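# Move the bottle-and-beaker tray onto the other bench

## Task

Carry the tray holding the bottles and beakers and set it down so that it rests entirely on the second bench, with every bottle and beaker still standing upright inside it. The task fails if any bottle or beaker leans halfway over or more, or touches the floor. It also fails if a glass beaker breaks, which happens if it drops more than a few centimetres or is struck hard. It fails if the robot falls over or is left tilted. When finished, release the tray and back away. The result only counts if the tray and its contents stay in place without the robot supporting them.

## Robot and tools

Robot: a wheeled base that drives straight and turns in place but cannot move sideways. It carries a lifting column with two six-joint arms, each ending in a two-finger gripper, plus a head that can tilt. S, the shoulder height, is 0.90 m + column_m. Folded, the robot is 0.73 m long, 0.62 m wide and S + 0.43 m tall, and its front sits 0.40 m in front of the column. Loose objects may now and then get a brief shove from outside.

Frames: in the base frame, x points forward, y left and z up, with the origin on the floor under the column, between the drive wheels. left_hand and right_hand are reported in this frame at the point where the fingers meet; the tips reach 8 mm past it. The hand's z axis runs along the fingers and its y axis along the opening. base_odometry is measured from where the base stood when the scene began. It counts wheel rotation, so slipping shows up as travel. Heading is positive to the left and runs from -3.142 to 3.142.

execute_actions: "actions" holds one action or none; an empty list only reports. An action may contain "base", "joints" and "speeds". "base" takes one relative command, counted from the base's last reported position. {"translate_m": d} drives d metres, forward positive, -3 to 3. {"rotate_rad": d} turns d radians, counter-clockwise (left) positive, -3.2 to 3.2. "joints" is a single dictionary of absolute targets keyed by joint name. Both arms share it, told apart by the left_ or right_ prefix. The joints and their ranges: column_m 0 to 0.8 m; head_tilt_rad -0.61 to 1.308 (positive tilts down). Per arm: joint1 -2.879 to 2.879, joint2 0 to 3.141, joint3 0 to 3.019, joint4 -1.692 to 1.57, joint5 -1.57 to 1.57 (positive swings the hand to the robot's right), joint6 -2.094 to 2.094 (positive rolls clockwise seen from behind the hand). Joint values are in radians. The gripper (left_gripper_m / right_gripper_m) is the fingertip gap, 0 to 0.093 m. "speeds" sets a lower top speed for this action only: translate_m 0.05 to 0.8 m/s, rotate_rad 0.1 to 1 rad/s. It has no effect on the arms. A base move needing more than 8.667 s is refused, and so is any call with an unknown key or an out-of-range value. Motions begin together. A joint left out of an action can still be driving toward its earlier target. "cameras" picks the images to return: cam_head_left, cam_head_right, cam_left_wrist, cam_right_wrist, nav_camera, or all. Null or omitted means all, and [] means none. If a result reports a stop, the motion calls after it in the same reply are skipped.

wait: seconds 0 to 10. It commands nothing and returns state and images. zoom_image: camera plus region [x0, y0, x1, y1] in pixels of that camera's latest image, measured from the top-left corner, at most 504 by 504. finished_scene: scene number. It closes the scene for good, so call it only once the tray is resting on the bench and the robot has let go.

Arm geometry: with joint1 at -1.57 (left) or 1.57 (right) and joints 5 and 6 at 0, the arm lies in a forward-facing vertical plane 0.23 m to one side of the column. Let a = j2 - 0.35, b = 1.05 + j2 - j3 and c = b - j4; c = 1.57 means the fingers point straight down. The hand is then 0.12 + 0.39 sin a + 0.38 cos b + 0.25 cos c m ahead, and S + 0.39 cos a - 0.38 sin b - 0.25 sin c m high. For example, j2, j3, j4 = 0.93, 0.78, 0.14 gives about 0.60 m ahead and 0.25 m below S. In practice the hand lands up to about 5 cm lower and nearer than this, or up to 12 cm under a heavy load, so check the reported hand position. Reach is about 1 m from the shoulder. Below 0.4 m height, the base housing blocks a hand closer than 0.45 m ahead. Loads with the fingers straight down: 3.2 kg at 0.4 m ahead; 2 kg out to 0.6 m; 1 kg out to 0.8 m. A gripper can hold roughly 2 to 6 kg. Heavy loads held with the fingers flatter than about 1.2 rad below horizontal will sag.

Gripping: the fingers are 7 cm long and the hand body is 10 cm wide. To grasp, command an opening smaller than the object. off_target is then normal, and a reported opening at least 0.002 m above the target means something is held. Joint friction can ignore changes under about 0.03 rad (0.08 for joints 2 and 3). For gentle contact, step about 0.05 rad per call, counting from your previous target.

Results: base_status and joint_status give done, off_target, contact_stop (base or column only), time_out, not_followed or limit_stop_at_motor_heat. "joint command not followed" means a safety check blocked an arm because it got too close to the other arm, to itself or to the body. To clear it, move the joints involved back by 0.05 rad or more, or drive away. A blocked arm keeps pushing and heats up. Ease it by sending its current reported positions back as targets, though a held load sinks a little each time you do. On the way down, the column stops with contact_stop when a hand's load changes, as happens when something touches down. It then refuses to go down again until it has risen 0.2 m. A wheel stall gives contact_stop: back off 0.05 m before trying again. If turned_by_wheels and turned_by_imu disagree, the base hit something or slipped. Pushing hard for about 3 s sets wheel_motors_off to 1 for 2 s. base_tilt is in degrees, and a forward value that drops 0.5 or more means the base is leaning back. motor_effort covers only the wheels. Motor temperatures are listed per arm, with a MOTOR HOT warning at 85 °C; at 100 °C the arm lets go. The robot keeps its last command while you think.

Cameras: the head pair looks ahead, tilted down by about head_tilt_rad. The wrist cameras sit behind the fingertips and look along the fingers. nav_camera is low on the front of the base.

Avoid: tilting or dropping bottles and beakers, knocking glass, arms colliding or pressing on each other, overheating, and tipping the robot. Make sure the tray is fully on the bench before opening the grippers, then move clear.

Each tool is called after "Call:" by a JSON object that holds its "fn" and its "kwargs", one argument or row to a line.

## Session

Call:
{"fn": "execute_actions", "kwargs": {
  "actions": [
    {"joints":{"head_tilt_rad":0.6}}
  ]
}}

Scene clock: 0.70 s.
Joint torques (N m, as the arm reports them, + toward a larger angle): left_arm=[-1.32 -7.73 -0.8  -1.37  0.06  0.04] | right_arm=[-0.62 -6.06 -0.68 -1.07 -0.02  0.04]
Motor temperatures (°C, as the motors report them): left_arm=[29 30 29 30 31 32] | right_arm=[30 31 29 29 31 30]
base_odometry: x=+0.000 y=+0.000 heading=+0.000 (m, m, rad; odometry frame)
turned_by_wheels: +0.000 (rad since the last result)
turned_by_imu: +0.000 (rad since the last result)
base_tilt: forward=-0.6 right=+0.2 (deg)
base_status: not commanded
joint_positions: column_m=+0.557 head_tilt_rad=+0.618 left_joint1_rad=-1.579 left_joint2_rad=+0.905 left_joint3_rad=+0.423 left_joint4_rad=-0.926 left_joint5_rad=+0.028 left_joint6_rad=-0.048 left_gripper_m=+0.095 right_joint1_rad=+1.579 right_joint2_rad=+0.875 right_joint3_rad=+0.417 right_joint4_rad=-0.903 right_joint5_rad=+0.028 right_joint6_rad=-0.022 right_gripper_m=+0.094
joint_status: all done
wheel_motors_off: 0
motor_effort: left_wheel=+0(0) right_wheel=+3(2) (%)
left_hand: x=+0.1539 y=+0.2178 z=+1.2478 quat_wxyz=(+0.428, +0.024, -0.903, +0.005) (m; base frame)
right_hand: x=+0.1603 y=-0.2284 z=+1.2455 quat_wxyz=(+0.407, +0.019, -0.913, +0.006) (m; base frame)
pictures: cam_head_left, cam_head_right, cam_left_wrist, cam_right_wrist, nav_camera
camera_calibration (this result's frames):
cam_head_left: T_world_to_cam=[[-0.00285738, -0.999643, -0.0265542, 0.0958323], [-0.511729, 0.0242757, -0.858804, 1.35099], [0.859142, 0.0111346, -0.511616, 0.669511], [0, 0, 0, 1]] pos_world=[0.116409, 0.0555471, 1.50531]
cam_head_right: T_world_to_cam=[[-0.00293558, -0.999889, -0.0145771, -0.0221886], [-0.517123, 0.0139946, -0.855797, 1.34786], [0.855906, 0.00502586, -0.517107, 0.674638], [0, 0, 0, 1]] pos_world=[0.119517, -0.0444395, 1.50203]
cam_left_wrist: T_world_to_cam=[[0.0696306, -0.997169, -0.0283982, 0.239142], [-0.0615005, -0.0327042, 0.997571, -1.22116], [-0.995675, -0.067715, -0.0636036, 0.370291], [0, 0, 0, 1]] pos_world=[0.276936, 0.223602, 1.24853]
cam_right_wrist: T_world_to_cam=[[0.0266102, -0.99964, -0.00356199, -0.224652], [-0.128902, -0.0069648, 0.991633, -1.2114], [-0.9913, -0.0259284, -0.129041, 0.435948], [0, 0, 0, 1]] pos_world=[0.281981, -0.221705, 1.25672]
Images, in order (width x height): cam_head_left 504x504, cam_head_right 504x504, cam_left_wrist 504x504, cam_right_wrist 504x504, nav_camera 504x504.

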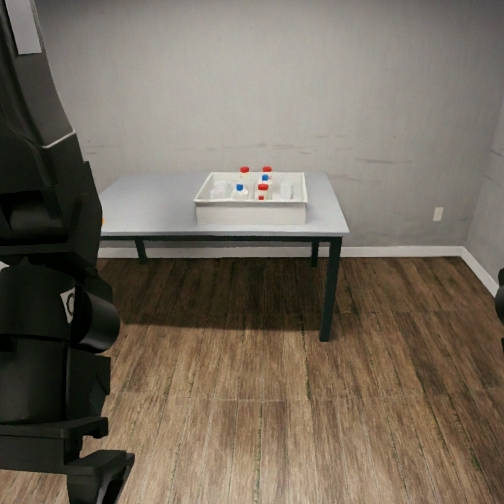

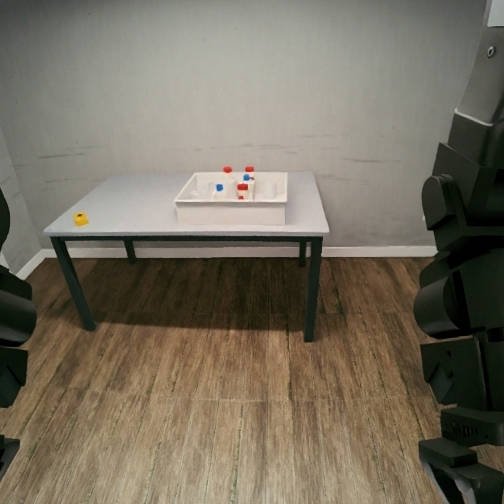

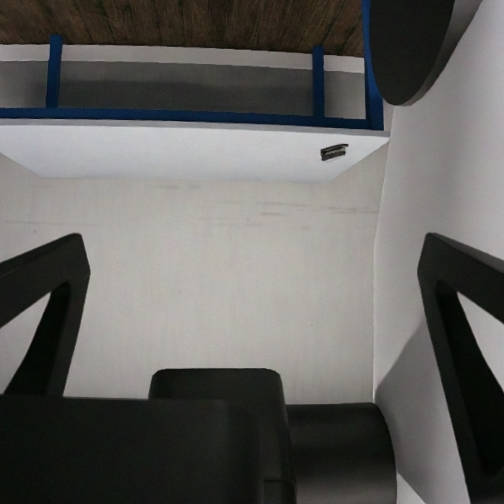

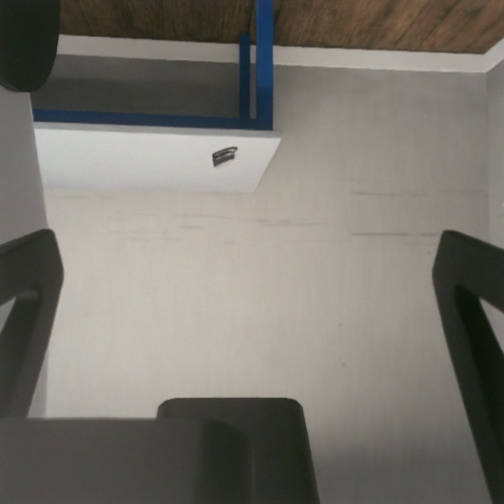

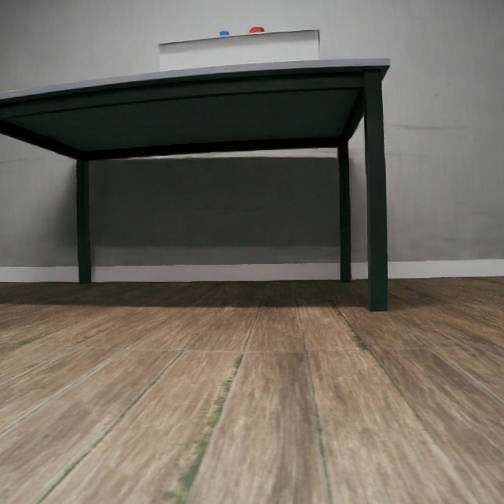

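Call:
{"fn": "execute_actions", "kwargs": {
  "actions": [
    {"base":{"rotate_rad":0.165},"joints":{"left_joint2_rad":0.95,"left_joint3_rad":0.87,"left_joint4_rad":-0.44,"right_joint2_rad":0.95,"right_joint3_rad":0.87,"right_joint4_rad":-0.44,"left_joint1_rad":-1.41,"right_joint1_rad":1.42,"left_joint5_rad":0.14,"right_joint5_rad":-0.13,"left_joint6_rad":0.08,"right_joint6_rad":-0.08,"left_gripper_m":0.06,"right_gripper_m":0.06}}
  ],
  "cameras": []
}}

Call:
{"fn": "execute_actions", "kwargs": {
  "actions": [
    {"base":{"translate_m":0.91},"joints":{"head_tilt_rad":1.0,"column_m":0.4}}
  ],
  "cameras": []
}}

Call:
{"fn": "execute_actions", "kwargs": {
  "actions": [
    {"base":{"rotate_rad":-0.255}}
  ],
  "cameras": ["cam_head_left","cam_head_right"]
}}

Scene clock: 19.57 s.
Joint torques (N m, as the arm reports them, + toward a larger angle): left_arm=[ -0.81 -12.87   3.54   0.29   0.11   0.17] | right_arm=[ -1.22 -11.81   3.41   0.57  -0.11  -0.04]
Motor temperatures (°C, as the motors report them): left_arm=[29 30 29 30 31 32] | right_arm=[30 32 29 29 31 30]
base_odometry: x=+0.000 y=+0.000 heading=+0.162 (m, m, rad; odometry frame)
turned_by_wheels: +0.162 (rad since the last result)
turned_by_imu: +0.164 (rad since the last result)
base_tilt: forward=-0.5 right=+0.1 (deg)
base_status: done
joint_positions: column_m=+0.557 head_tilt_rad=+0.617 left_joint1_rad=-1.408 left_joint2_rad=+0.950 left_joint3_rad=+0.870 left_joint4_rad=-0.445 left_joint5_rad=+0.138 left_joint6_rad=+0.069 left_gripper_m=+0.060 right_joint1_rad=+1.418 right_joint2_rad=+0.948 right_joint3_rad=+0.884 right_joint4_rad=-0.434 right_joint5_rad=-0.129 right_joint6_rad=-0.072 right_gripper_m=+0.060
joint_status: all done
wheel_motors_off: 0
motor_effort: left_wheel=-8(35) right_wheel=+5(48) (%)
left_hand: x=+0.5050 y=+0.2740 z=+1.1882 quat_wxyz=(-0.002, +0.006, -1.000, -0.002) (m; base frame)
right_hand: x=+0.5161 y=-0.2725 z=+1.1909 quat_wxyz=(-0.015, +0.000, -1.000, +0.003) (m; base frame)
pictures: none
No camera images: the call's "cameras" was empty. Leave "cameras" out to get every camera's image.

Scene clock: 22.97 s.
Joint torques (N m, as the arm reports them, + toward a larger angle): left_arm=[ -0.88 -13.22   3.63   0.37   0.09   0.18] | right_arm=[ -0.97 -11.98   3.86   0.45  -0.08  -0.04]
Motor temperatures (°C, as the motors report them): left_arm=[29 30 29 30 31 32] | right_arm=[30 32 29 29 31 30]
base_odometry: x=+0.898 y=+0.147 heading=+0.162 (m, m, rad; odometry frame)
turned_by_wheels: +0.000 (rad since the last result)
turned_by_imu: -0.001 (rad since the last result)
base_tilt: forward=-0.6 right=+0.1 (deg)
base_status: done
joint_positions: column_m=+0.400 head_tilt_rad=+1.000 left_joint1_rad=-1.408 left_joint2_rad=+0.949 left_joint3_rad=+0.869 left_joint4_rad=-0.445 left_joint5_rad=+0.138 left_joint6_rad=+0.069 left_gripper_m=+0.060 right_joint1_rad=+1.418 right_joint2_rad=+0.948 right_joint3_rad=+0.879 right_joint4_rad=-0.435 right_joint5_rad=-0.129 right_joint6_rad=-0.072 right_gripper_m=+0.060
joint_status: all done
wheel_motors_off: 0
motor_effort: left_wheel=+0(51) right_wheel=+0(63) (%)
left_hand: x=+0.5042 y=+0.2739 z=+1.0315 quat_wxyz=(-0.001, +0.006, -1.000, -0.002) (m; base frame)
right_hand: x=+0.5136 y=-0.2724 z=+1.0337 quat_wxyz=(-0.012, -0.001, -1.000, +0.003) (m; base frame)
pictures: none
No camera images: the call's "cameras" was empty. Leave "cameras" out to get every camera's image.

Scene clock: 24.67 s.
Joint torques (N m, as the arm reports them, + toward a larger angle): left_arm=[ -0.83 -12.91   3.72   0.38   0.08   0.2 ] | right_arm=[ -1.4  -11.87   3.64   0.55  -0.08  -0.04]
Motor temperatures (°C, as the motors report them): left_arm=[29 30 29 30 31 32] | right_arm=[30 32 29 29 31 30]
base_odometry: x=+0.898 y=+0.147 heading=-0.090 (m, m, rad; odometry frame)
turned_by_wheels: -0.253 (rad since the last result)
turned_by_imu: -0.255 (rad since the last result)
base_tilt: forward=-0.5 right=+0.2 (deg)
base_status: done
joint_positions: column_m=+0.400 head_tilt_rad=+1.000 left_joint1_rad=-1.408 left_joint2_rad=+0.949 left_joint3_rad=+0.869 left_joint4_rad=-0.445 left_joint5_rad=+0.139 left_joint6_rad=+0.069 left_gripper_m=+0.060 right_joint1_rad=+1.418 right_joint2_rad=+0.948 right_joint3_rad=+0.879 right_joint4_rad=-0.435 right_joint5_rad=-0.129 right_joint6_rad=-0.072 right_gripper_m=+0.060
joint_status: not commanded
wheel_motors_off: 0
motor_effort: left_wheel=+4(34) right_wheel=-1(58) (%)
left_hand: x=+0.5042 y=+0.2738 z=+1.0315 quat_wxyz=(-0.001, +0.006, -1.000, -0.001) (m; base frame)
right_hand: x=+0.5136 y=-0.2724 z=+1.0337 quat_wxyz=(-0.012, -0.001, -1.000, +0.003) (m; base frame)
pictures: cam_head_left, cam_head_right
camera_calibration (this result's frames):
cam_head_left: T_world_to_cam=[[-0.0125698, -0.999643, -0.0235646, 0.088015], [-0.79549, 0.0242757, -0.605481, 0.879544], [0.605837, 0.0111346, -0.795511, 0.995535], [0, 0, 0, 1]] pos_world=[0.0976426, 0.0555471, 1.32658]
cam_head_right: T_world_to_cam=[[-0.0081683, -0.999889, -0.0124253, -0.0271927], [-0.79937, 0.0139946, -0.600676, 0.874318], [0.600784, 0.00502586, -0.799396, 0.997667], [0, 0, 0, 1]] pos_world=[0.0992991, -0.0444395, 1.32237]
Images, in order (width x height): cam_head_left 504x504, cam_head_right 504x504.

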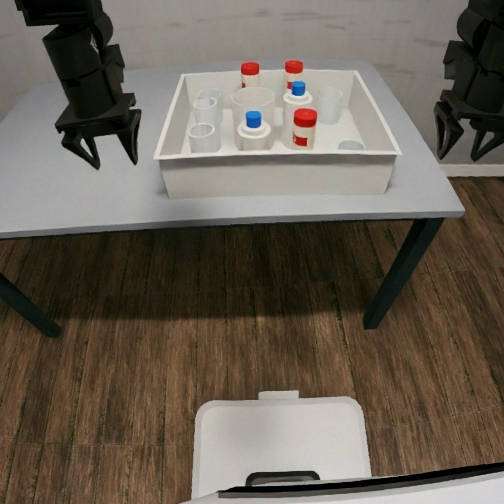

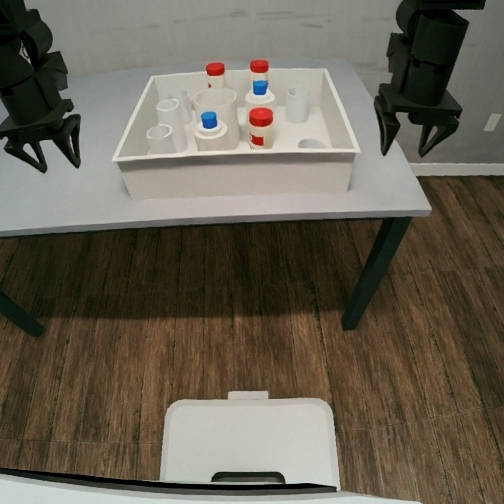

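Call:
{"fn": "execute_actions", "kwargs": {
  "actions": [
    {"base":{"translate_m":0.41},"joints":{"column_m":0.33}}
  ],
  "cameras": ["cam_head_left","cam_left_wrist","cam_right_wrist"]
}}

Scene clock: 35.00 s.
Joint torques (N m, as the arm reports them, + toward a larger angle): left_arm=[ -1.14 -12.61   3.69   0.25   0.04   0.17] | right_arm=[ -0.78 -12.52   3.75   0.51  -0.07  -0.02]
Motor temperatures (°C, as the motors report them): left_arm=[29 30 29 30 31 32] | right_arm=[30 32 29 29 31 30]
base_odometry: x=+1.307 y=+0.110 heading=-0.091 (m, m, rad; odometry frame)
turned_by_wheels: -0.001 (rad since the last result)
turned_by_imu: -0.001 (rad since the last result)
base_tilt: forward=-0.5 right=+0.1 (deg)
base_status: done
joint_positions: column_m=+0.330 head_tilt_rad=+1.001 left_joint1_rad=-1.408 left_joint2_rad=+0.950 left_joint3_rad=+0.869 left_joint4_rad=-0.445 left_joint5_rad=+0.139 left_joint6_rad=+0.069 left_gripper_m=+0.060 right_joint1_rad=+1.418 right_joint2_rad=+0.948 right_joint3_rad=+0.879 right_joint4_rad=-0.436 right_joint5_rad=-0.129 right_joint6_rad=-0.072 right_gripper_m=+0.060
joint_status: all done
wheel_motors_off: 0
motor_effort: left_wheel=-1(48) right_wheel=+1(49) (%)
left_hand: x=+0.5043 y=+0.2738 z=+0.9614 quat_wxyz=(-0.001, +0.006, -1.000, -0.001) (m; base frame)
right_hand: x=+0.5133 y=-0.2724 z=+0.9636 quat_wxyz=(-0.012, -0.001, -1.000, +0.003) (m; base frame)
pictures: cam_head_left, cam_left_wrist, cam_right_wrist
camera_calibration (this result's frames):
cam_head_left: T_world_to_cam=[[-0.0125759, -0.999643, -0.0235614, 0.0863621], [-0.795645, 0.0242757, -0.605277, 0.836915], [0.605633, 0.0111346, -0.795666, 0.940085], [0, 0, 0, 1]] pos_world=[0.0976273, 0.0555471, 1.25659]
cam_left_wrist: T_world_to_cam=[[0.0385216, -0.99925, 0.00382976, 0.247761], [-0.813235, -0.0291231, 0.581206, -0.133699], [-0.580659, -0.0255035, -0.813748, 1.20512], [0, 0, 0, 1]] pos_world=[0.58149, 0.274416, 1.05742]
cam_right_wrist: T_world_to_cam=[[-0.0113777, -0.999927, -0.00412916, -0.259026], [-0.836499, 0.00725547, 0.547921, -0.0920245], [-0.547851, 0.00968809, -0.83652, 1.21211], [0, 0, 0, 1]] pos_world=[0.584128, -0.270083, 1.06331]
Images, in order (width x height): cam_head_left 504x504, cam_left_wrist 504x504, cam_right_wrist 504x504.

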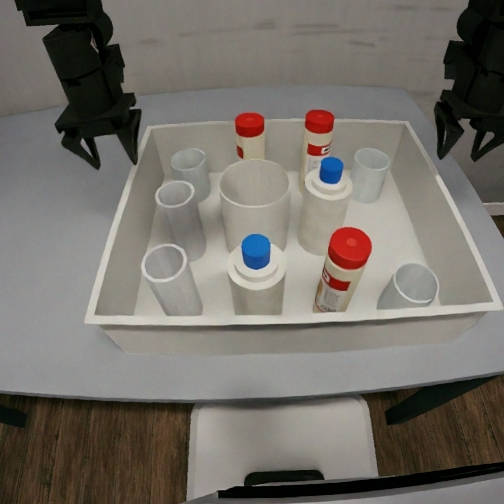

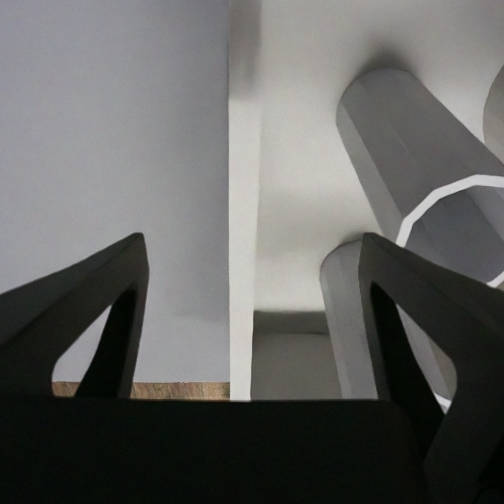

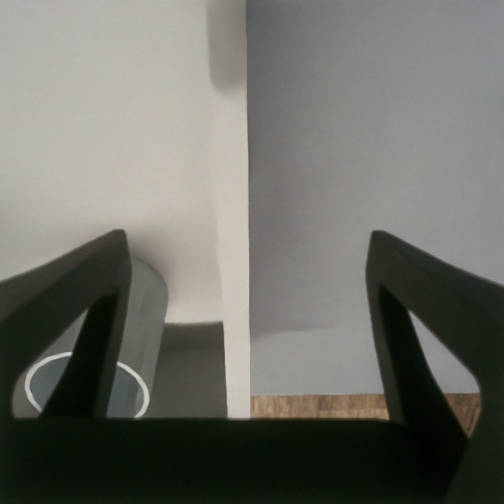

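Call:
{"fn": "execute_actions", "kwargs": {
  "actions": [
    {"base":{"translate_m":-0.015},"joints":{"left_joint1_rad":-1.38,"right_joint1_rad":1.445,"left_gripper_m":0.05}}
  ],
  "cameras": []
}}

Call:
{"fn": "execute_actions", "kwargs": {
  "actions": [
    {"joints":{"column_m":0.21}}
  ],
  "cameras": ["cam_head_left","cam_left_wrist","cam_right_wrist"]
}}

Scene clock: 44.63 s.
Joint torques (N m, as the arm reports them, + toward a larger angle): left_arm=[ -0.14 -12.98   3.9    0.24   0.02   0.16] | right_arm=[ -0.41 -11.96   3.99   0.58  -0.11  -0.04]
Motor temperatures (°C, as the motors report them): left_arm=[29 31 29 30 31 32] | right_arm=[30 32 30 29 31 30]
base_odometry: x=+1.292 y=+0.111 heading=-0.091 (m, m, rad; odometry frame)
turned_by_wheels: +0.000 (rad since the last result)
turned_by_imu: +0.000 (rad since the last result)
base_tilt: forward=-0.5 right=+0.1 (deg)
base_status: done
joint_positions: column_m=+0.330 head_tilt_rad=+1.001 left_joint1_rad=-1.382 left_joint2_rad=+0.949 left_joint3_rad=+0.867 left_joint4_rad=-0.445 left_joint5_rad=+0.139 left_joint6_rad=+0.070 left_gripper_m=+0.050 right_joint1_rad=+1.434 right_joint2_rad=+0.948 right_joint3_rad=+0.877 right_joint4_rad=-0.436 right_joint5_rad=-0.129 right_joint6_rad=-0.072 right_gripper_m=+0.060
joint_status: all done
wheel_motors_off: 0
motor_effort: left_wheel=-1(30) right_wheel=+1(27) (%)
left_hand: x=+0.5026 y=+0.2851 z=+0.9625 quat_wxyz=(-0.001, +0.012, -1.000, -0.012) (m; base frame)
right_hand: x=+0.5122 y=-0.2650 z=+0.9626 quat_wxyz=(-0.011, +0.003, -1.000, -0.005) (m; base frame)
pictures: none
No camera images: the call's "cameras" was empty. Leave "cameras" out to get every camera's image.

Scene clock: 46.77 s.
Joint torques (N m, as the arm reports them, + toward a larger angle): left_arm=[  0.   -13.3    3.64   0.31   0.03   0.15] | right_arm=[ -0.36 -11.86   3.94   0.51  -0.1   -0.04]
Motor temperatures (°C, as the motors report them): left_arm=[29 31 29 30 31 32] | right_arm=[30 32 30 29 31 30]
base_odometry: x=+1.292 y=+0.111 heading=-0.091 (m, m, rad; odometry frame)
turned_by_wheels: +0.000 (rad since the last result)
turned_by_imu: +0.000 (rad since the last result)
base_tilt: forward=-0.6 right=+0.1 (deg)
base_status: not commanded
joint_positions: column_m=+0.210 head_tilt_rad=+1.001 left_joint1_rad=-1.382 left_joint2_rad=+0.949 left_joint3_rad=+0.867 left_joint4_rad=-0.445 left_joint5_rad=+0.139 left_joint6_rad=+0.070 left_gripper_m=+0.050 right_joint1_rad=+1.434 right_joint2_rad=+0.948 right_joint3_rad=+0.877 right_joint4_rad=-0.436 right_joint5_rad=-0.129 right_joint6_rad=-0.072 right_gripper_m=+0.060
joint_status: all done
wheel_motors_off: 0
motor_effort: left_wheel=+0(1) right_wheel=+0(0) (%)
left_hand: x=+0.5026 y=+0.2851 z=+0.8425 quat_wxyz=(-0.001, +0.012, -1.000, -0.012) (m; base frame)
right_hand: x=+0.5122 y=-0.2650 z=+0.8426 quat_wxyz=(-0.011, +0.003, -1.000, -0.005) (m; base frame)
pictures: cam_head_left, cam_left_wrist, cam_right_wrist
camera_calibration (this result's frames):
cam_head_left: T_world_to_cam=[[-0.0125835, -0.999643, -0.0235573, 0.0835299], [-0.795841, 0.0242757, -0.605019, 0.763976], [0.605375, 0.0111346, -0.795862, 0.844842], [0, 0, 0, 1]] pos_world=[0.0976081, 0.0555471, 1.13657]
cam_left_wrist: T_world_to_cam=[[0.0511255, -0.998533, -0.0178357, 0.271252], [-0.811866, -0.0519552, 0.581527, -0.060058], [-0.5816, -0.0152507, -0.813332, 1.1048], [0, 0, 0, 1]] pos_world=[0.579923, 0.284583, 0.938329]
cam_right_wrist: T_world_to_cam=[[-0.00354036, -0.999822, -0.0185064, -0.243984], [-0.835048, -0.00722585, 0.550129, -0.0331058], [-0.550165, 0.0174014, -0.834874, 1.11204], [0, 0, 0, 1]] pos_world=[0.583299, -0.263531, 0.942113]
Images, in order (width x height): cam_head_left 504x504, cam_left_wrist 504x504, cam_right_wrist 504x504.

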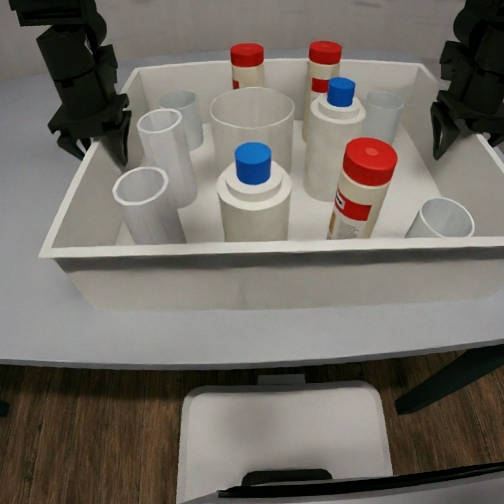

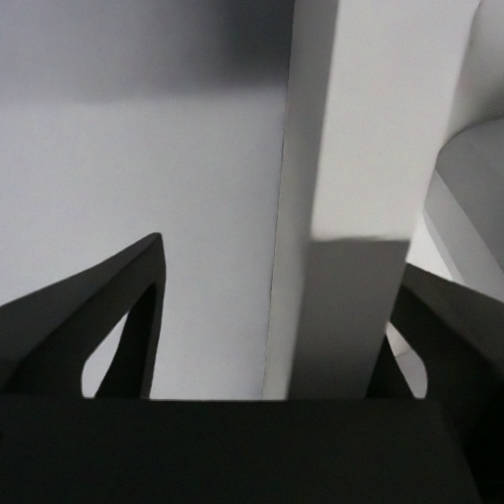

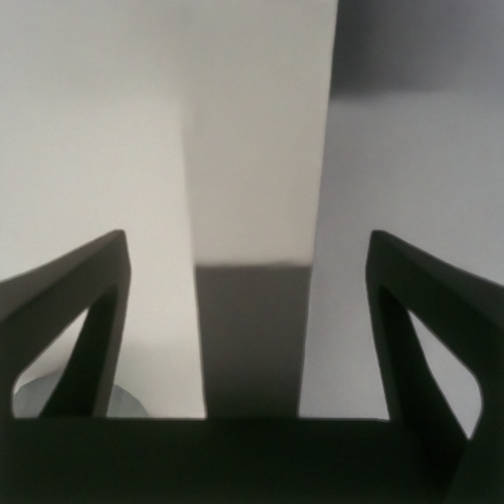

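Call:
{"fn": "execute_actions", "kwargs": {
  "actions": [
    {"joints":{"left_gripper_m":0,"right_gripper_m":0,"left_joint1_rad":-1.41}}
  ],
  "cameras": []
}}

Call:
{"fn": "execute_actions", "kwargs": {
  "actions": [
    {"joints":{"column_m":0.32}}
  ],
  "cameras": ["cam_head_left"]
}}

Call:
{"fn": "execute_actions", "kwargs": {
  "actions": [
    {"base":{"translate_m":-1.2},"speeds":{"translate_m":0.35}}
  ],
  "cameras": []
}}

Call:
{"fn": "execute_actions", "kwargs": {
  "actions": [
    {"base":{"rotate_rad":3.05},"speeds":{"rotate_rad":0.5},"joints":{"head_tilt_rad":0.6}}
  ],
  "cameras": ["cam_head_left","nav_camera"]
}}

Scene clock: 57.33 s.
Joint torques (N m, as the arm reports them, + toward a larger angle): left_arm=[ -1.08 -13.24   3.76   0.26  -0.59  -0.09] | right_arm=[ -0.04 -12.17   3.83   0.51   0.67   0.03]
Motor temperatures (°C, as the motors report them): left_arm=[29 31 29 30 31 32] | right_arm=[30 32 30 29 31 30]
base_odometry: x=+1.292 y=+0.111 heading=-0.091 (m, m, rad; odometry frame)
turned_by_wheels: +0.000 (rad since the last result)
turned_by_imu: +0.000 (rad since the last result)
base_tilt: forward=-0.5 right=+0.1 (deg)
base_status: not commanded
joint_positions: column_m=+0.210 head_tilt_rad=+1.001 left_joint1_rad=-1.402 left_joint2_rad=+0.949 left_joint3_rad=+0.867 left_joint4_rad=-0.445 left_joint5_rad=+0.159 left_joint6_rad=+0.094 left_gripper_m=+0.007 right_joint1_rad=+1.429 right_joint2_rad=+0.948 right_joint3_rad=+0.877 right_joint4_rad=-0.436 right_joint5_rad=-0.148 right_joint6_rad=-0.080 right_gripper_m=+0.006
joint_status: left_gripper_m off_target (ended at +0.007, target +0.000); right_gripper_m off_target (ended at +0.006, target +0.000); the others done
wheel_motors_off: 0
motor_effort: left_wheel=-1(2) right_wheel=+1(2) (%)
left_hand: x=+0.5034 y=+0.2728 z=+0.8415 quat_wxyz=(-0.002, -0.005, -1.000, +0.007) (m; base frame)
right_hand: x=+0.5123 y=-0.2641 z=+0.8428 quat_wxyz=(-0.011, +0.006, -1.000, -0.012) (m; base frame)
pictures: none
No camera images: the call's "cameras" was empty. Leave "cameras" out to get every camera's image.

Scene clock: 59.37 s.
Joint torques (N m, as the arm reports them, + toward a larger angle): left_arm=[ -1.05 -16.63   3.86  -0.4   -0.67  -0.18] | right_arm=[ -0.22 -16.52   4.1   -0.42   0.99   0.09]
Motor temperatures (°C, as the motors report them): left_arm=[29 31 29 30 31 32] | right_arm=[30 32 30 29 31 30]
base_odometry: x=+1.292 y=+0.111 heading=-0.091 (m, m, rad; odometry frame)
turned_by_wheels: +0.000 (rad since the last result)
turned_by_imu: +0.000 (rad since the last result)
base_tilt: forward=-0.6 right=+0.1 (deg)
base_status: not commanded
joint_positions: column_m=+0.320 head_tilt_rad=+1.001 left_joint1_rad=-1.403 left_joint2_rad=+1.015 left_joint3_rad=+0.856 left_joint4_rad=-0.426 left_joint5_rad=+0.161 left_joint6_rad=+0.101 left_gripper_m=+0.006 right_joint1_rad=+1.432 right_joint2_rad=+1.008 right_joint3_rad=+0.865 right_joint4_rad=-0.419 right_joint5_rad=-0.155 right_joint6_rad=-0.085 right_gripper_m=+0.006
joint_status: all done
wheel_motors_off: 0
motor_effort: left_wheel=-1(1) right_wheel=+1(1) (%)
left_hand: x=+0.4827 y=+0.2741 z=+0.9255 quat_wxyz=(+0.026, -0.004, -1.000, +0.011) (m; base frame)
right_hand: x=+0.4922 y=-0.2633 z=+0.9279 quat_wxyz=(+0.016, +0.005, -1.000, -0.018) (m; base frame)
pictures: cam_head_left
camera_calibration (this result's frames):
cam_head_left: T_world_to_cam=[[-0.0125835, -0.999643, -0.0235573, 0.0861163], [-0.795841, 0.0242757, -0.605019, 0.8304], [0.605375, 0.0111346, -0.795862, 0.932219], [0, 0, 0, 1]] pos_world=[0.0976081, 0.0555471, 1.24635]
Images, in order (width x height): cam_head_left 504x504.

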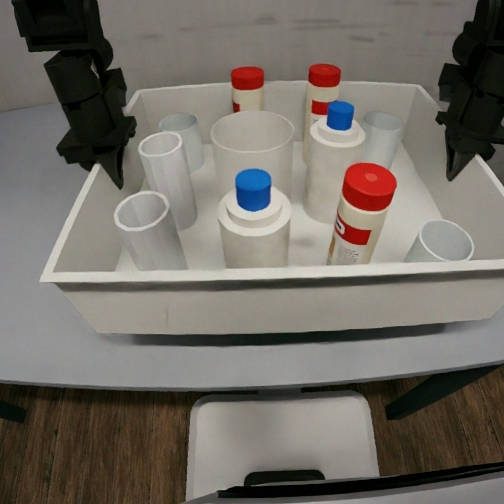

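Scene clock: 64.07 s.
Joint torques (N m, as the arm reports them, + toward a larger angle): left_arm=[ -1.05 -17.45   4.18  -0.29  -0.66  -0.18] | right_arm=[  0.03 -16.48   4.36  -0.36   0.94   0.1 ]
Motor temperatures (°C, as the motors report them): left_arm=[29 31 29 30 31 32] | right_arm=[30 32 30 29 31 30]
base_odometry: x=+0.097 y=+0.220 heading=-0.091 (m, m, rad; odometry frame)
turned_by_wheels: +0.000 (rad since the last result)
turned_by_imu: +0.001 (rad since the last result)
base_tilt: forward=-0.5 right=+0.2 (deg)
base_status: done
joint_positions: column_m=+0.320 head_tilt_rad=+1.001 left_joint1_rad=-1.403 left_joint2_rad=+1.017 left_joint3_rad=+0.851 left_joint4_rad=-0.424 left_joint5_rad=+0.161 left_joint6_rad=+0.101 left_gripper_m=+0.006 right_joint1_rad=+1.432 right_joint2_rad=+1.011 right_joint3_rad=+0.861 right_joint4_rad=-0.420 right_joint5_rad=-0.154 right_joint6_rad=-0.087 right_gripper_m=+0.006
joint_status: not commanded
wheel_motors_off: 0
motor_effort: left_wheel=-1(29) right_wheel=+0(28) (%)
left_hand: x=+0.4793 y=+0.2739 z=+0.9239 quat_wxyz=(+0.029, -0.003, -1.000, +0.011) (m; base frame)
right_hand: x=+0.4894 y=-0.2635 z=+0.9266 quat_wxyz=(+0.019, +0.006, -1.000, -0.018) (m; base frame)
pictures: none
No camera images: the call's "cameras" was empty. Leave "cameras" out to get every camera's image.

Scene clock: 71.43 s.
Joint torques (N m, as the arm reports them, + toward a larger angle): left_arm=[ -1.25 -17.38   4.34  -0.47  -0.59  -0.15] | right_arm=[ -0.24 -15.87   4.51  -0.27   0.93   0.12]
Motor temperatures (°C, as the motors report them): left_arm=[29 31 29 30 31 32] | right_arm=[30 33 30 29 31 30]
base_odometry: x=+0.097 y=+0.220 heading=+2.957 (m, m, rad; odometry frame)
turned_by_wheels: +3.048 (rad since the last result)
turned_by_imu: +3.089 (rad since the last result)
base_tilt: forward=-0.6 right=+0.1 (deg)
base_status: done
joint_positions: column_m=+0.320 head_tilt_rad=+0.617 left_joint1_rad=-1.403 left_joint2_rad=+1.017 left_joint3_rad=+0.851 left_joint4_rad=-0.424 left_joint5_rad=+0.159 left_joint6_rad=+0.101 left_gripper_m=+0.006 right_joint1_rad=+1.433 right_joint2_rad=+1.011 right_joint3_rad=+0.861 right_joint4_rad=-0.420 right_joint5_rad=-0.153 right_joint6_rad=-0.087 right_gripper_m=+0.006
joint_status: all done
wheel_motors_off: 0
motor_effort: left_wheel=-7(39) right_wheel=+7(63) (%)
left_hand: x=+0.4793 y=+0.2744 z=+0.9239 quat_wxyz=(+0.030, -0.003, -1.000, +0.010) (m; base frame)
right_hand: x=+0.4894 y=-0.2628 z=+0.9266 quat_wxyz=(+0.019, +0.006, -1.000, -0.019) (m; base frame)
pictures: cam_head_left, nav_camera
camera_calibration (this result's frames):
cam_head_left: T_world_to_cam=[[-0.00285593, -0.999643, -0.0265544, 0.0895436], [-0.511682, 0.0242757, -0.858832, 1.14763], [0.85917, 0.0111346, -0.511569, 0.548284], [0, 0, 0, 1]] pos_world=[0.116411, 0.0555471, 1.26849]
Images, in order (width x height): cam_head_left 504x504, nav_camera 504x504.

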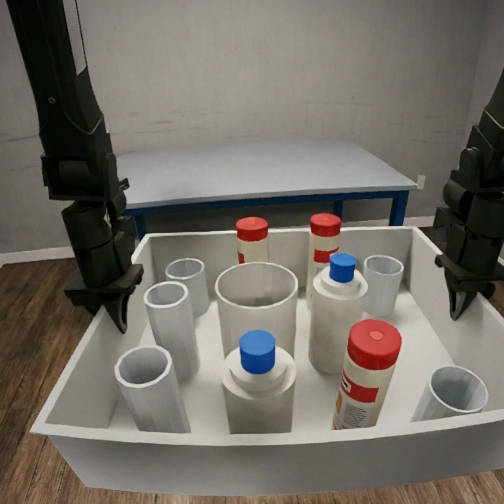

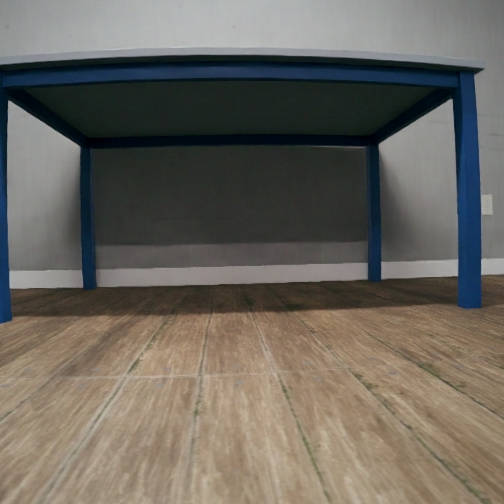

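Call:
{"fn": "execute_actions", "kwargs": {
  "actions": [
    {"base":{"rotate_rad":0.08},"speeds":{"rotate_rad":0.3}}
  ],
  "cameras": []
}}

Call:
{"fn": "execute_actions", "kwargs": {
  "actions": [
    {"base":{"translate_m":1.15},"speeds":{"translate_m":0.3},"joints":{"head_tilt_rad":1.0}}
  ],
  "cameras": ["cam_head_left"]
}}

Scene clock: 77.90 s.
Joint torques (N m, as the arm reports them, + toward a larger angle): left_arm=[ -1.   -17.74   4.28  -0.32  -0.61  -0.13] | right_arm=[ -0.69 -16.9    4.37  -0.39   0.86   0.12]
Motor temperatures (°C, as the motors report them): left_arm=[29 31 29 30 31 32] | right_arm=[30 33 30 29 31 30]
base_odometry: x=+0.096 y=+0.220 heading=+3.035 (m, m, rad; odometry frame)
turned_by_wheels: +0.078 (rad since the last result)
turned_by_imu: +0.079 (rad since the last result)
base_tilt: forward=-0.5 right=+0.0 (deg)
base_status: done
joint_positions: column_m=+0.320 head_tilt_rad=+0.617 left_joint1_rad=-1.402 left_joint2_rad=+1.017 left_joint3_rad=+0.851 left_joint4_rad=-0.424 left_joint5_rad=+0.160 left_joint6_rad=+0.101 left_gripper_m=+0.006 right_joint1_rad=+1.434 right_joint2_rad=+1.011 right_joint3_rad=+0.861 right_joint4_rad=-0.420 right_joint5_rad=-0.152 right_joint6_rad=-0.087 right_gripper_m=+0.006
joint_status: not commanded
wheel_motors_off: 0
motor_effort: left_wheel=-7(33) right_wheel=+7(31) (%)
left_hand: x=+0.4793 y=+0.2746 z=+0.9240 quat_wxyz=(+0.029, -0.003, -1.000, +0.010) (m; base frame)
right_hand: x=+0.4894 y=-0.2625 z=+0.9265 quat_wxyz=(+0.019, +0.006, -1.000, -0.018) (m; base frame)
pictures: none
No camera images: the call's "cameras" was empty. Leave "cameras" out to get every camera's image.

Scene clock: 82.90 s.
Joint torques (N m, as the arm reports them, + toward a larger angle): left_arm=[ -0.78 -18.1    4.36  -0.46  -0.61  -0.17] | right_arm=[ -0.26 -16.54   4.32  -0.15   0.83   0.12]
Motor temperatures (°C, as the motors report them): left_arm=[29 31 30 30 31 32] | right_arm=[30 33 30 29 31 30]
base_odometry: x=-1.047 y=+0.342 heading=+3.036 (m, m, rad; odometry frame)
turned_by_wheels: +0.001 (rad since the last result)
turned_by_imu: +0.000 (rad since the last result)
base_tilt: forward=-0.5 right=+0.0 (deg)
base_status: done
joint_positions: column_m=+0.320 head_tilt_rad=+1.000 left_joint1_rad=-1.402 left_joint2_rad=+1.018 left_joint3_rad=+0.850 left_joint4_rad=-0.424 left_joint5_rad=+0.160 left_joint6_rad=+0.101 left_gripper_m=+0.006 right_joint1_rad=+1.434 right_joint2_rad=+1.011 right_joint3_rad=+0.861 right_joint4_rad=-0.421 right_joint5_rad=-0.152 right_joint6_rad=-0.087 right_gripper_m=+0.006
joint_status: all done
wheel_motors_off: 0
motor_effort: left_wheel=+1(52) right_wheel=-1(53) (%)
left_hand: x=+0.4788 y=+0.2746 z=+0.9235 quat_wxyz=(+0.030, -0.003, -0.999, +0.010) (m; base frame)
right_hand: x=+0.4889 y=-0.2625 z=+0.9262 quat_wxyz=(+0.020, +0.006, -1.000, -0.019) (m; base frame)
pictures: cam_head_left
camera_calibration (this result's frames):
cam_head_left: T_world_to_cam=[[-0.0125658, -0.999643, -0.0235668, 0.0861277], [-0.795385, 0.0242757, -0.605618, 0.831159], [0.605974, 0.0111346, -0.795407, 0.931594], [0, 0, 0, 1]] pos_world=[0.0976528, 0.0555471, 1.24639]
Images, in order (width x height): cam_head_left 504x504.

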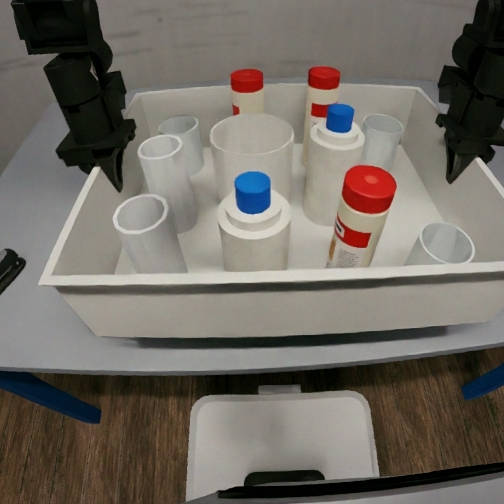

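Call:
{"fn": "execute_actions", "kwargs": {
  "actions": [
    {"base":{"translate_m":0.05},"speeds":{"translate_m":0.1},"joints":{"column_m":0.275}}
  ],
  "cameras": []
}}

Call:
{"fn": "execute_actions", "kwargs": {
  "actions": [
    {"joints":{"column_m":0.25}}
  ],
  "cameras": []
}}

Call:
{"fn": "execute_actions", "kwargs": {
  "actions": [
    {"joints":{"column_m":0.225}}
  ],
  "cameras": ["cam_head_left"]
}}

Scene clock: 90.60 s.
Joint torques (N m, as the arm reports them, + toward a larger angle): left_arm=[ -1.38 -18.47   4.31  -0.43  -0.61  -0.16] | right_arm=[ -0.33 -16.8    4.37  -0.17   0.86   0.12]
Motor temperatures (°C, as the motors report them): left_arm=[29 32 30 30 31 32] | right_arm=[30 33 30 29 31 30]
base_odometry: x=-1.097 y=+0.348 heading=+3.036 (m, m, rad; odometry frame)
turned_by_wheels: +0.000 (rad since the last result)
turned_by_imu: +0.000 (rad since the last result)
base_tilt: forward=-0.4 right=+0.0 (deg)
base_status: done
joint_positions: column_m=+0.275 head_tilt_rad=+1.001 left_joint1_rad=-1.402 left_joint2_rad=+1.021 left_joint3_rad=+0.850 left_joint4_rad=-0.425 left_joint5_rad=+0.160 left_joint6_rad=+0.101 left_gripper_m=+0.006 right_joint1_rad=+1.434 right_joint2_rad=+1.014 right_joint3_rad=+0.861 right_joint4_rad=-0.421 right_joint5_rad=-0.152 right_joint6_rad=-0.087 right_gripper_m=+0.006
joint_status: all done
wheel_motors_off: 0
motor_effort: left_wheel=+0(28) right_wheel=+0(30) (%)
left_hand: x=+0.4777 y=+0.2746 z=+0.8778 quat_wxyz=(+0.032, -0.003, -0.999, +0.010) (m; base frame)
right_hand: x=+0.4881 y=-0.2626 z=+0.8806 quat_wxyz=(+0.021, +0.006, -1.000, -0.018) (m; base frame)
pictures: none
No camera images: the call's "cameras" was empty. Leave "cameras" out to get every camera's image.

Scene clock: 91.53 s.
Joint torques (N m, as the arm reports them, + toward a larger angle): left_arm=[ -1.68 -17.82   4.28  -0.54  -0.61  -0.16] | right_arm=[ -0.09 -16.77   4.32  -0.23   0.85   0.13]
Motor temperatures (°C, as the motors report them): left_arm=[29 32 30 30 31 32] | right_arm=[30 33 30 29 31 30]
base_odometry: x=-1.097 y=+0.348 heading=+3.036 (m, m, rad; odometry frame)
turned_by_wheels: +0.000 (rad since the last result)
turned_by_imu: +0.000 (rad since the last result)
base_tilt: forward=-0.5 right=+0.1 (deg)
base_status: not commanded
joint_positions: column_m=+0.250 head_tilt_rad=+1.001 left_joint1_rad=-1.402 left_joint2_rad=+1.021 left_joint3_rad=+0.850 left_joint4_rad=-0.425 left_joint5_rad=+0.160 left_joint6_rad=+0.101 left_gripper_m=+0.006 right_joint1_rad=+1.434 right_joint2_rad=+1.014 right_joint3_rad=+0.861 right_joint4_rad=-0.420 right_joint5_rad=-0.152 right_joint6_rad=-0.087 right_gripper_m=+0.006
joint_status: all done
wheel_motors_off: 0
motor_effort: left_wheel=+1(1) right_wheel=-1(1) (%)
left_hand: x=+0.4777 y=+0.2746 z=+0.8528 quat_wxyz=(+0.032, -0.003, -0.999, +0.010) (m; base frame)
right_hand: x=+0.4883 y=-0.2625 z=+0.8556 quat_wxyz=(+0.021, +0.006, -1.000, -0.019) (m; base frame)
pictures: none
No camera images: the call's "cameras" was empty. Leave "cameras" out to get every camera's image.

Scene clock: 92.47 s.
Joint torques (N m, as the arm reports them, + toward a larger angle): left_arm=[ -1.44 -15.28   4.62   0.06  -0.61  -0.15] | right_arm=[ -0.37 -14.51   4.61   0.16   0.98   0.11]
Motor temperatures (°C, as the motors report them): left_arm=[29 32 30 30 31 32] | right_arm=[30 33 30 29 31 30]
base_odometry: x=-1.097 y=+0.348 heading=+3.036 (m, m, rad; odometry frame)
turned_by_wheels: +0.000 (rad since the last result)
turned_by_imu: +0.000 (rad since the last result)
base_tilt: forward=-0.5 right=+0.1 (deg)
base_status: not commanded
joint_positions: column_m=+0.225 head_tilt_rad=+1.001 left_joint1_rad=-1.398 left_joint2_rad=+0.983 left_joint3_rad=+0.850 left_joint4_rad=-0.439 left_joint5_rad=+0.160 left_joint6_rad=+0.100 left_gripper_m=+0.006 right_joint1_rad=+1.434 right_joint2_rad=+0.982 right_joint3_rad=+0.861 right_joint4_rad=-0.430 right_joint5_rad=-0.154 right_joint6_rad=-0.086 right_gripper_m=+0.006
joint_status: all done
wheel_motors_off: 0
motor_effort: left_wheel=+3(2) right_wheel=+0(3) (%)
left_hand: x=+0.4852 y=+0.2753 z=+0.8415 quat_wxyz=(+0.020, -0.003, -1.000, +0.007) (m; base frame)
right_hand: x=+0.4954 y=-0.2614 z=+0.8423 quat_wxyz=(+0.010, +0.007, -1.000, -0.019) (m; base frame)
pictures: cam_head_left
camera_calibration (this result's frames):
cam_head_left: T_world_to_cam=[[-0.0125734, -0.999643, -0.0235627, 0.0838889], [-0.795582, 0.0242757, -0.60536, 0.77344], [0.605716, 0.0111346, -0.795603, 0.856435], [0, 0, 0, 1]] pos_world=[0.0976335, 0.0555471, 1.15157]
Images, in order (width x height): cam_head_left 504x504.

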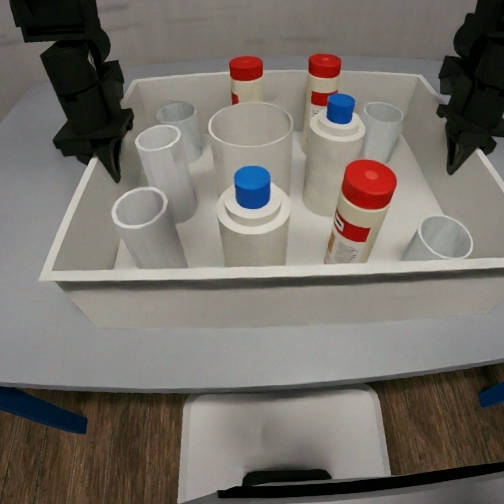

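Call:
{"fn": "execute_actions", "kwargs": {
  "actions": [
    {"joints":{"left_gripper_m":0.05,"right_gripper_m":0.06,"left_joint1_rad":-1.39}}
  ],
  "cameras": []
}}

Call:
{"fn": "execute_actions", "kwargs": {
  "actions": [
    {"joints":{"column_m":0.4}}
  ],
  "cameras": []
}}

Call:
{"fn": "execute_actions", "kwargs": {
  "actions": [
    {"base":{"translate_m":-0.6}}
  ],
  "cameras": []
}}

Call:
{"fn": "finished_scene", "kwargs": {
  "scene": 2
}}

Scene clock: 99.97 s.
Joint torques (N m, as the arm reports them, + toward a larger angle): left_arm=[ -0.05 -14.05   4.93   0.01  -0.07  -0.07] | right_arm=[ -0.4  -12.85   4.86   0.33   0.04   0.12]
Motor temperatures (°C, as the motors report them): left_arm=[29 32 30 30 31 32] | right_arm=[30 33 30 29 31 30]
base_odometry: x=-1.097 y=+0.348 heading=+3.036 (m, m, rad; odometry frame)
turned_by_wheels: +0.000 (rad since the last result)
turned_by_imu: +0.000 (rad since the last result)
base_tilt: forward=-0.5 right=+0.1 (deg)
base_status: not commanded
joint_positions: column_m=+0.225 head_tilt_rad=+1.001 left_joint1_rad=-1.394 left_joint2_rad=+0.958 left_joint3_rad=+0.851 left_joint4_rad=-0.439 left_joint5_rad=+0.143 left_joint6_rad=+0.092 left_gripper_m=+0.050 right_joint1_rad=+1.435 right_joint2_rad=+0.963 right_joint3_rad=+0.861 right_joint4_rad=-0.432 right_joint5_rad=-0.132 right_joint6_rad=-0.086 right_gripper_m=+0.060
joint_status: all done
wheel_motors_off: 0
motor_effort: left_wheel=+2(3) right_wheel=-1(2) (%)
left_hand: x=+0.4924 y=+0.2794 z=+0.8510 quat_wxyz=(+0.008, +0.000, -1.000, -0.004) (m; base frame)
right_hand: x=+0.4999 y=-0.2640 z=+0.8491 quat_wxyz=(+0.002, +0.009, -1.000, -0.008) (m; base frame)
pictures: none
No camera images: the call's "cameras" was empty. Leave "cameras" out to get every camera's image.

Scene clock: 102.83 s.
Joint torques (N m, as the arm reports them, + toward a larger angle): left_arm=[ -0.46 -13.96   4.88   0.09  -0.06  -0.06] | right_arm=[ -0.35 -13.     4.84   0.23   0.03   0.11]
Motor temperatures (°C, as the motors report them): left_arm=[29 31 30 30 31 32] | right_arm=[30 33 30 29 31 30]
base_odometry: x=-1.097 y=+0.348 heading=+3.036 (m, m, rad; odometry frame)
turned_by_wheels: +0.000 (rad since the last result)
turned_by_imu: +0.000 (rad since the last result)
base_tilt: forward=-0.5 right=+0.0 (deg)
base_status: not commanded
joint_positions: column_m=+0.400 head_tilt_rad=+1.001 left_joint1_rad=-1.394 left_joint2_rad=+0.958 left_joint3_rad=+0.851 left_joint4_rad=-0.439 left_joint5_rad=+0.143 left_joint6_rad=+0.092 left_gripper_m=+0.050 right_joint1_rad=+1.435 right_joint2_rad=+0.963 right_joint3_rad=+0.861 right_joint4_rad=-0.432 right_joint5_rad=-0.132 right_joint6_rad=-0.086 right_gripper_m=+0.060
joint_status: all done
wheel_motors_off: 0
motor_effort: left_wheel=+2(2) right_wheel=-1(1) (%)
left_hand: x=+0.4924 y=+0.2794 z=+1.0258 quat_wxyz=(+0.008, +0.000, -1.000, -0.004) (m; base frame)
right_hand: x=+0.4999 y=-0.2640 z=+1.0241 quat_wxyz=(+0.002, +0.009, -1.000, -0.008) (m; base frame)
pictures: none
No camera images: the call's "cameras" was empty. Leave "cameras" out to get every camera's image.

Scene clock: 105.60 s.
Joint torques (N m, as the arm reports them, + toward a larger angle): left_arm=[  0.4  -13.91   4.72   0.05  -0.03  -0.08] | right_arm=[ -0.42 -13.14   4.83   0.41   0.01   0.11]
Motor temperatures (°C, as the motors report them): left_arm=[29 31 30 30 31 32] | right_arm=[30 33 30 29 31 30]
base_odometry: x=-0.500 y=+0.284 heading=+3.037 (m, m, rad; odometry frame)
turned_by_wheels: +0.001 (rad since the last result)
turned_by_imu: +0.002 (rad since the last result)
base_tilt: forward=-0.5 right=+0.0 (deg)
base_status: done
joint_positions: column_m=+0.400 head_tilt_rad=+1.001 left_joint1_rad=-1.394 left_joint2_rad=+0.956 left_joint3_rad=+0.854 left_joint4_rad=-0.439 left_joint5_rad=+0.142 left_joint6_rad=+0.092 left_gripper_m=+0.050 right_joint1_rad=+1.435 right_joint2_rad=+0.962 right_joint3_rad=+0.861 right_joint4_rad=-0.436 right_joint5_rad=-0.132 right_joint6_rad=-0.086 right_gripper_m=+0.060
joint_status: not commanded
wheel_motors_off: 0
motor_effort: left_wheel=+1(62) right_wheel=-2(27) (%)
left_hand: x=+0.4950 y=+0.2795 z=+1.0271 quat_wxyz=(+0.006, -0.001, -1.000, -0.005) (m; base frame)
right_hand: x=+0.4992 y=-0.2640 z=+1.0246 quat_wxyz=(+0.004, +0.008, -1.000, -0.008) (m; base frame)
pictures: none
No camera images: the call's "cameras" was empty. Leave "cameras" out to get every camera's image.

The scene is finished: the task was done.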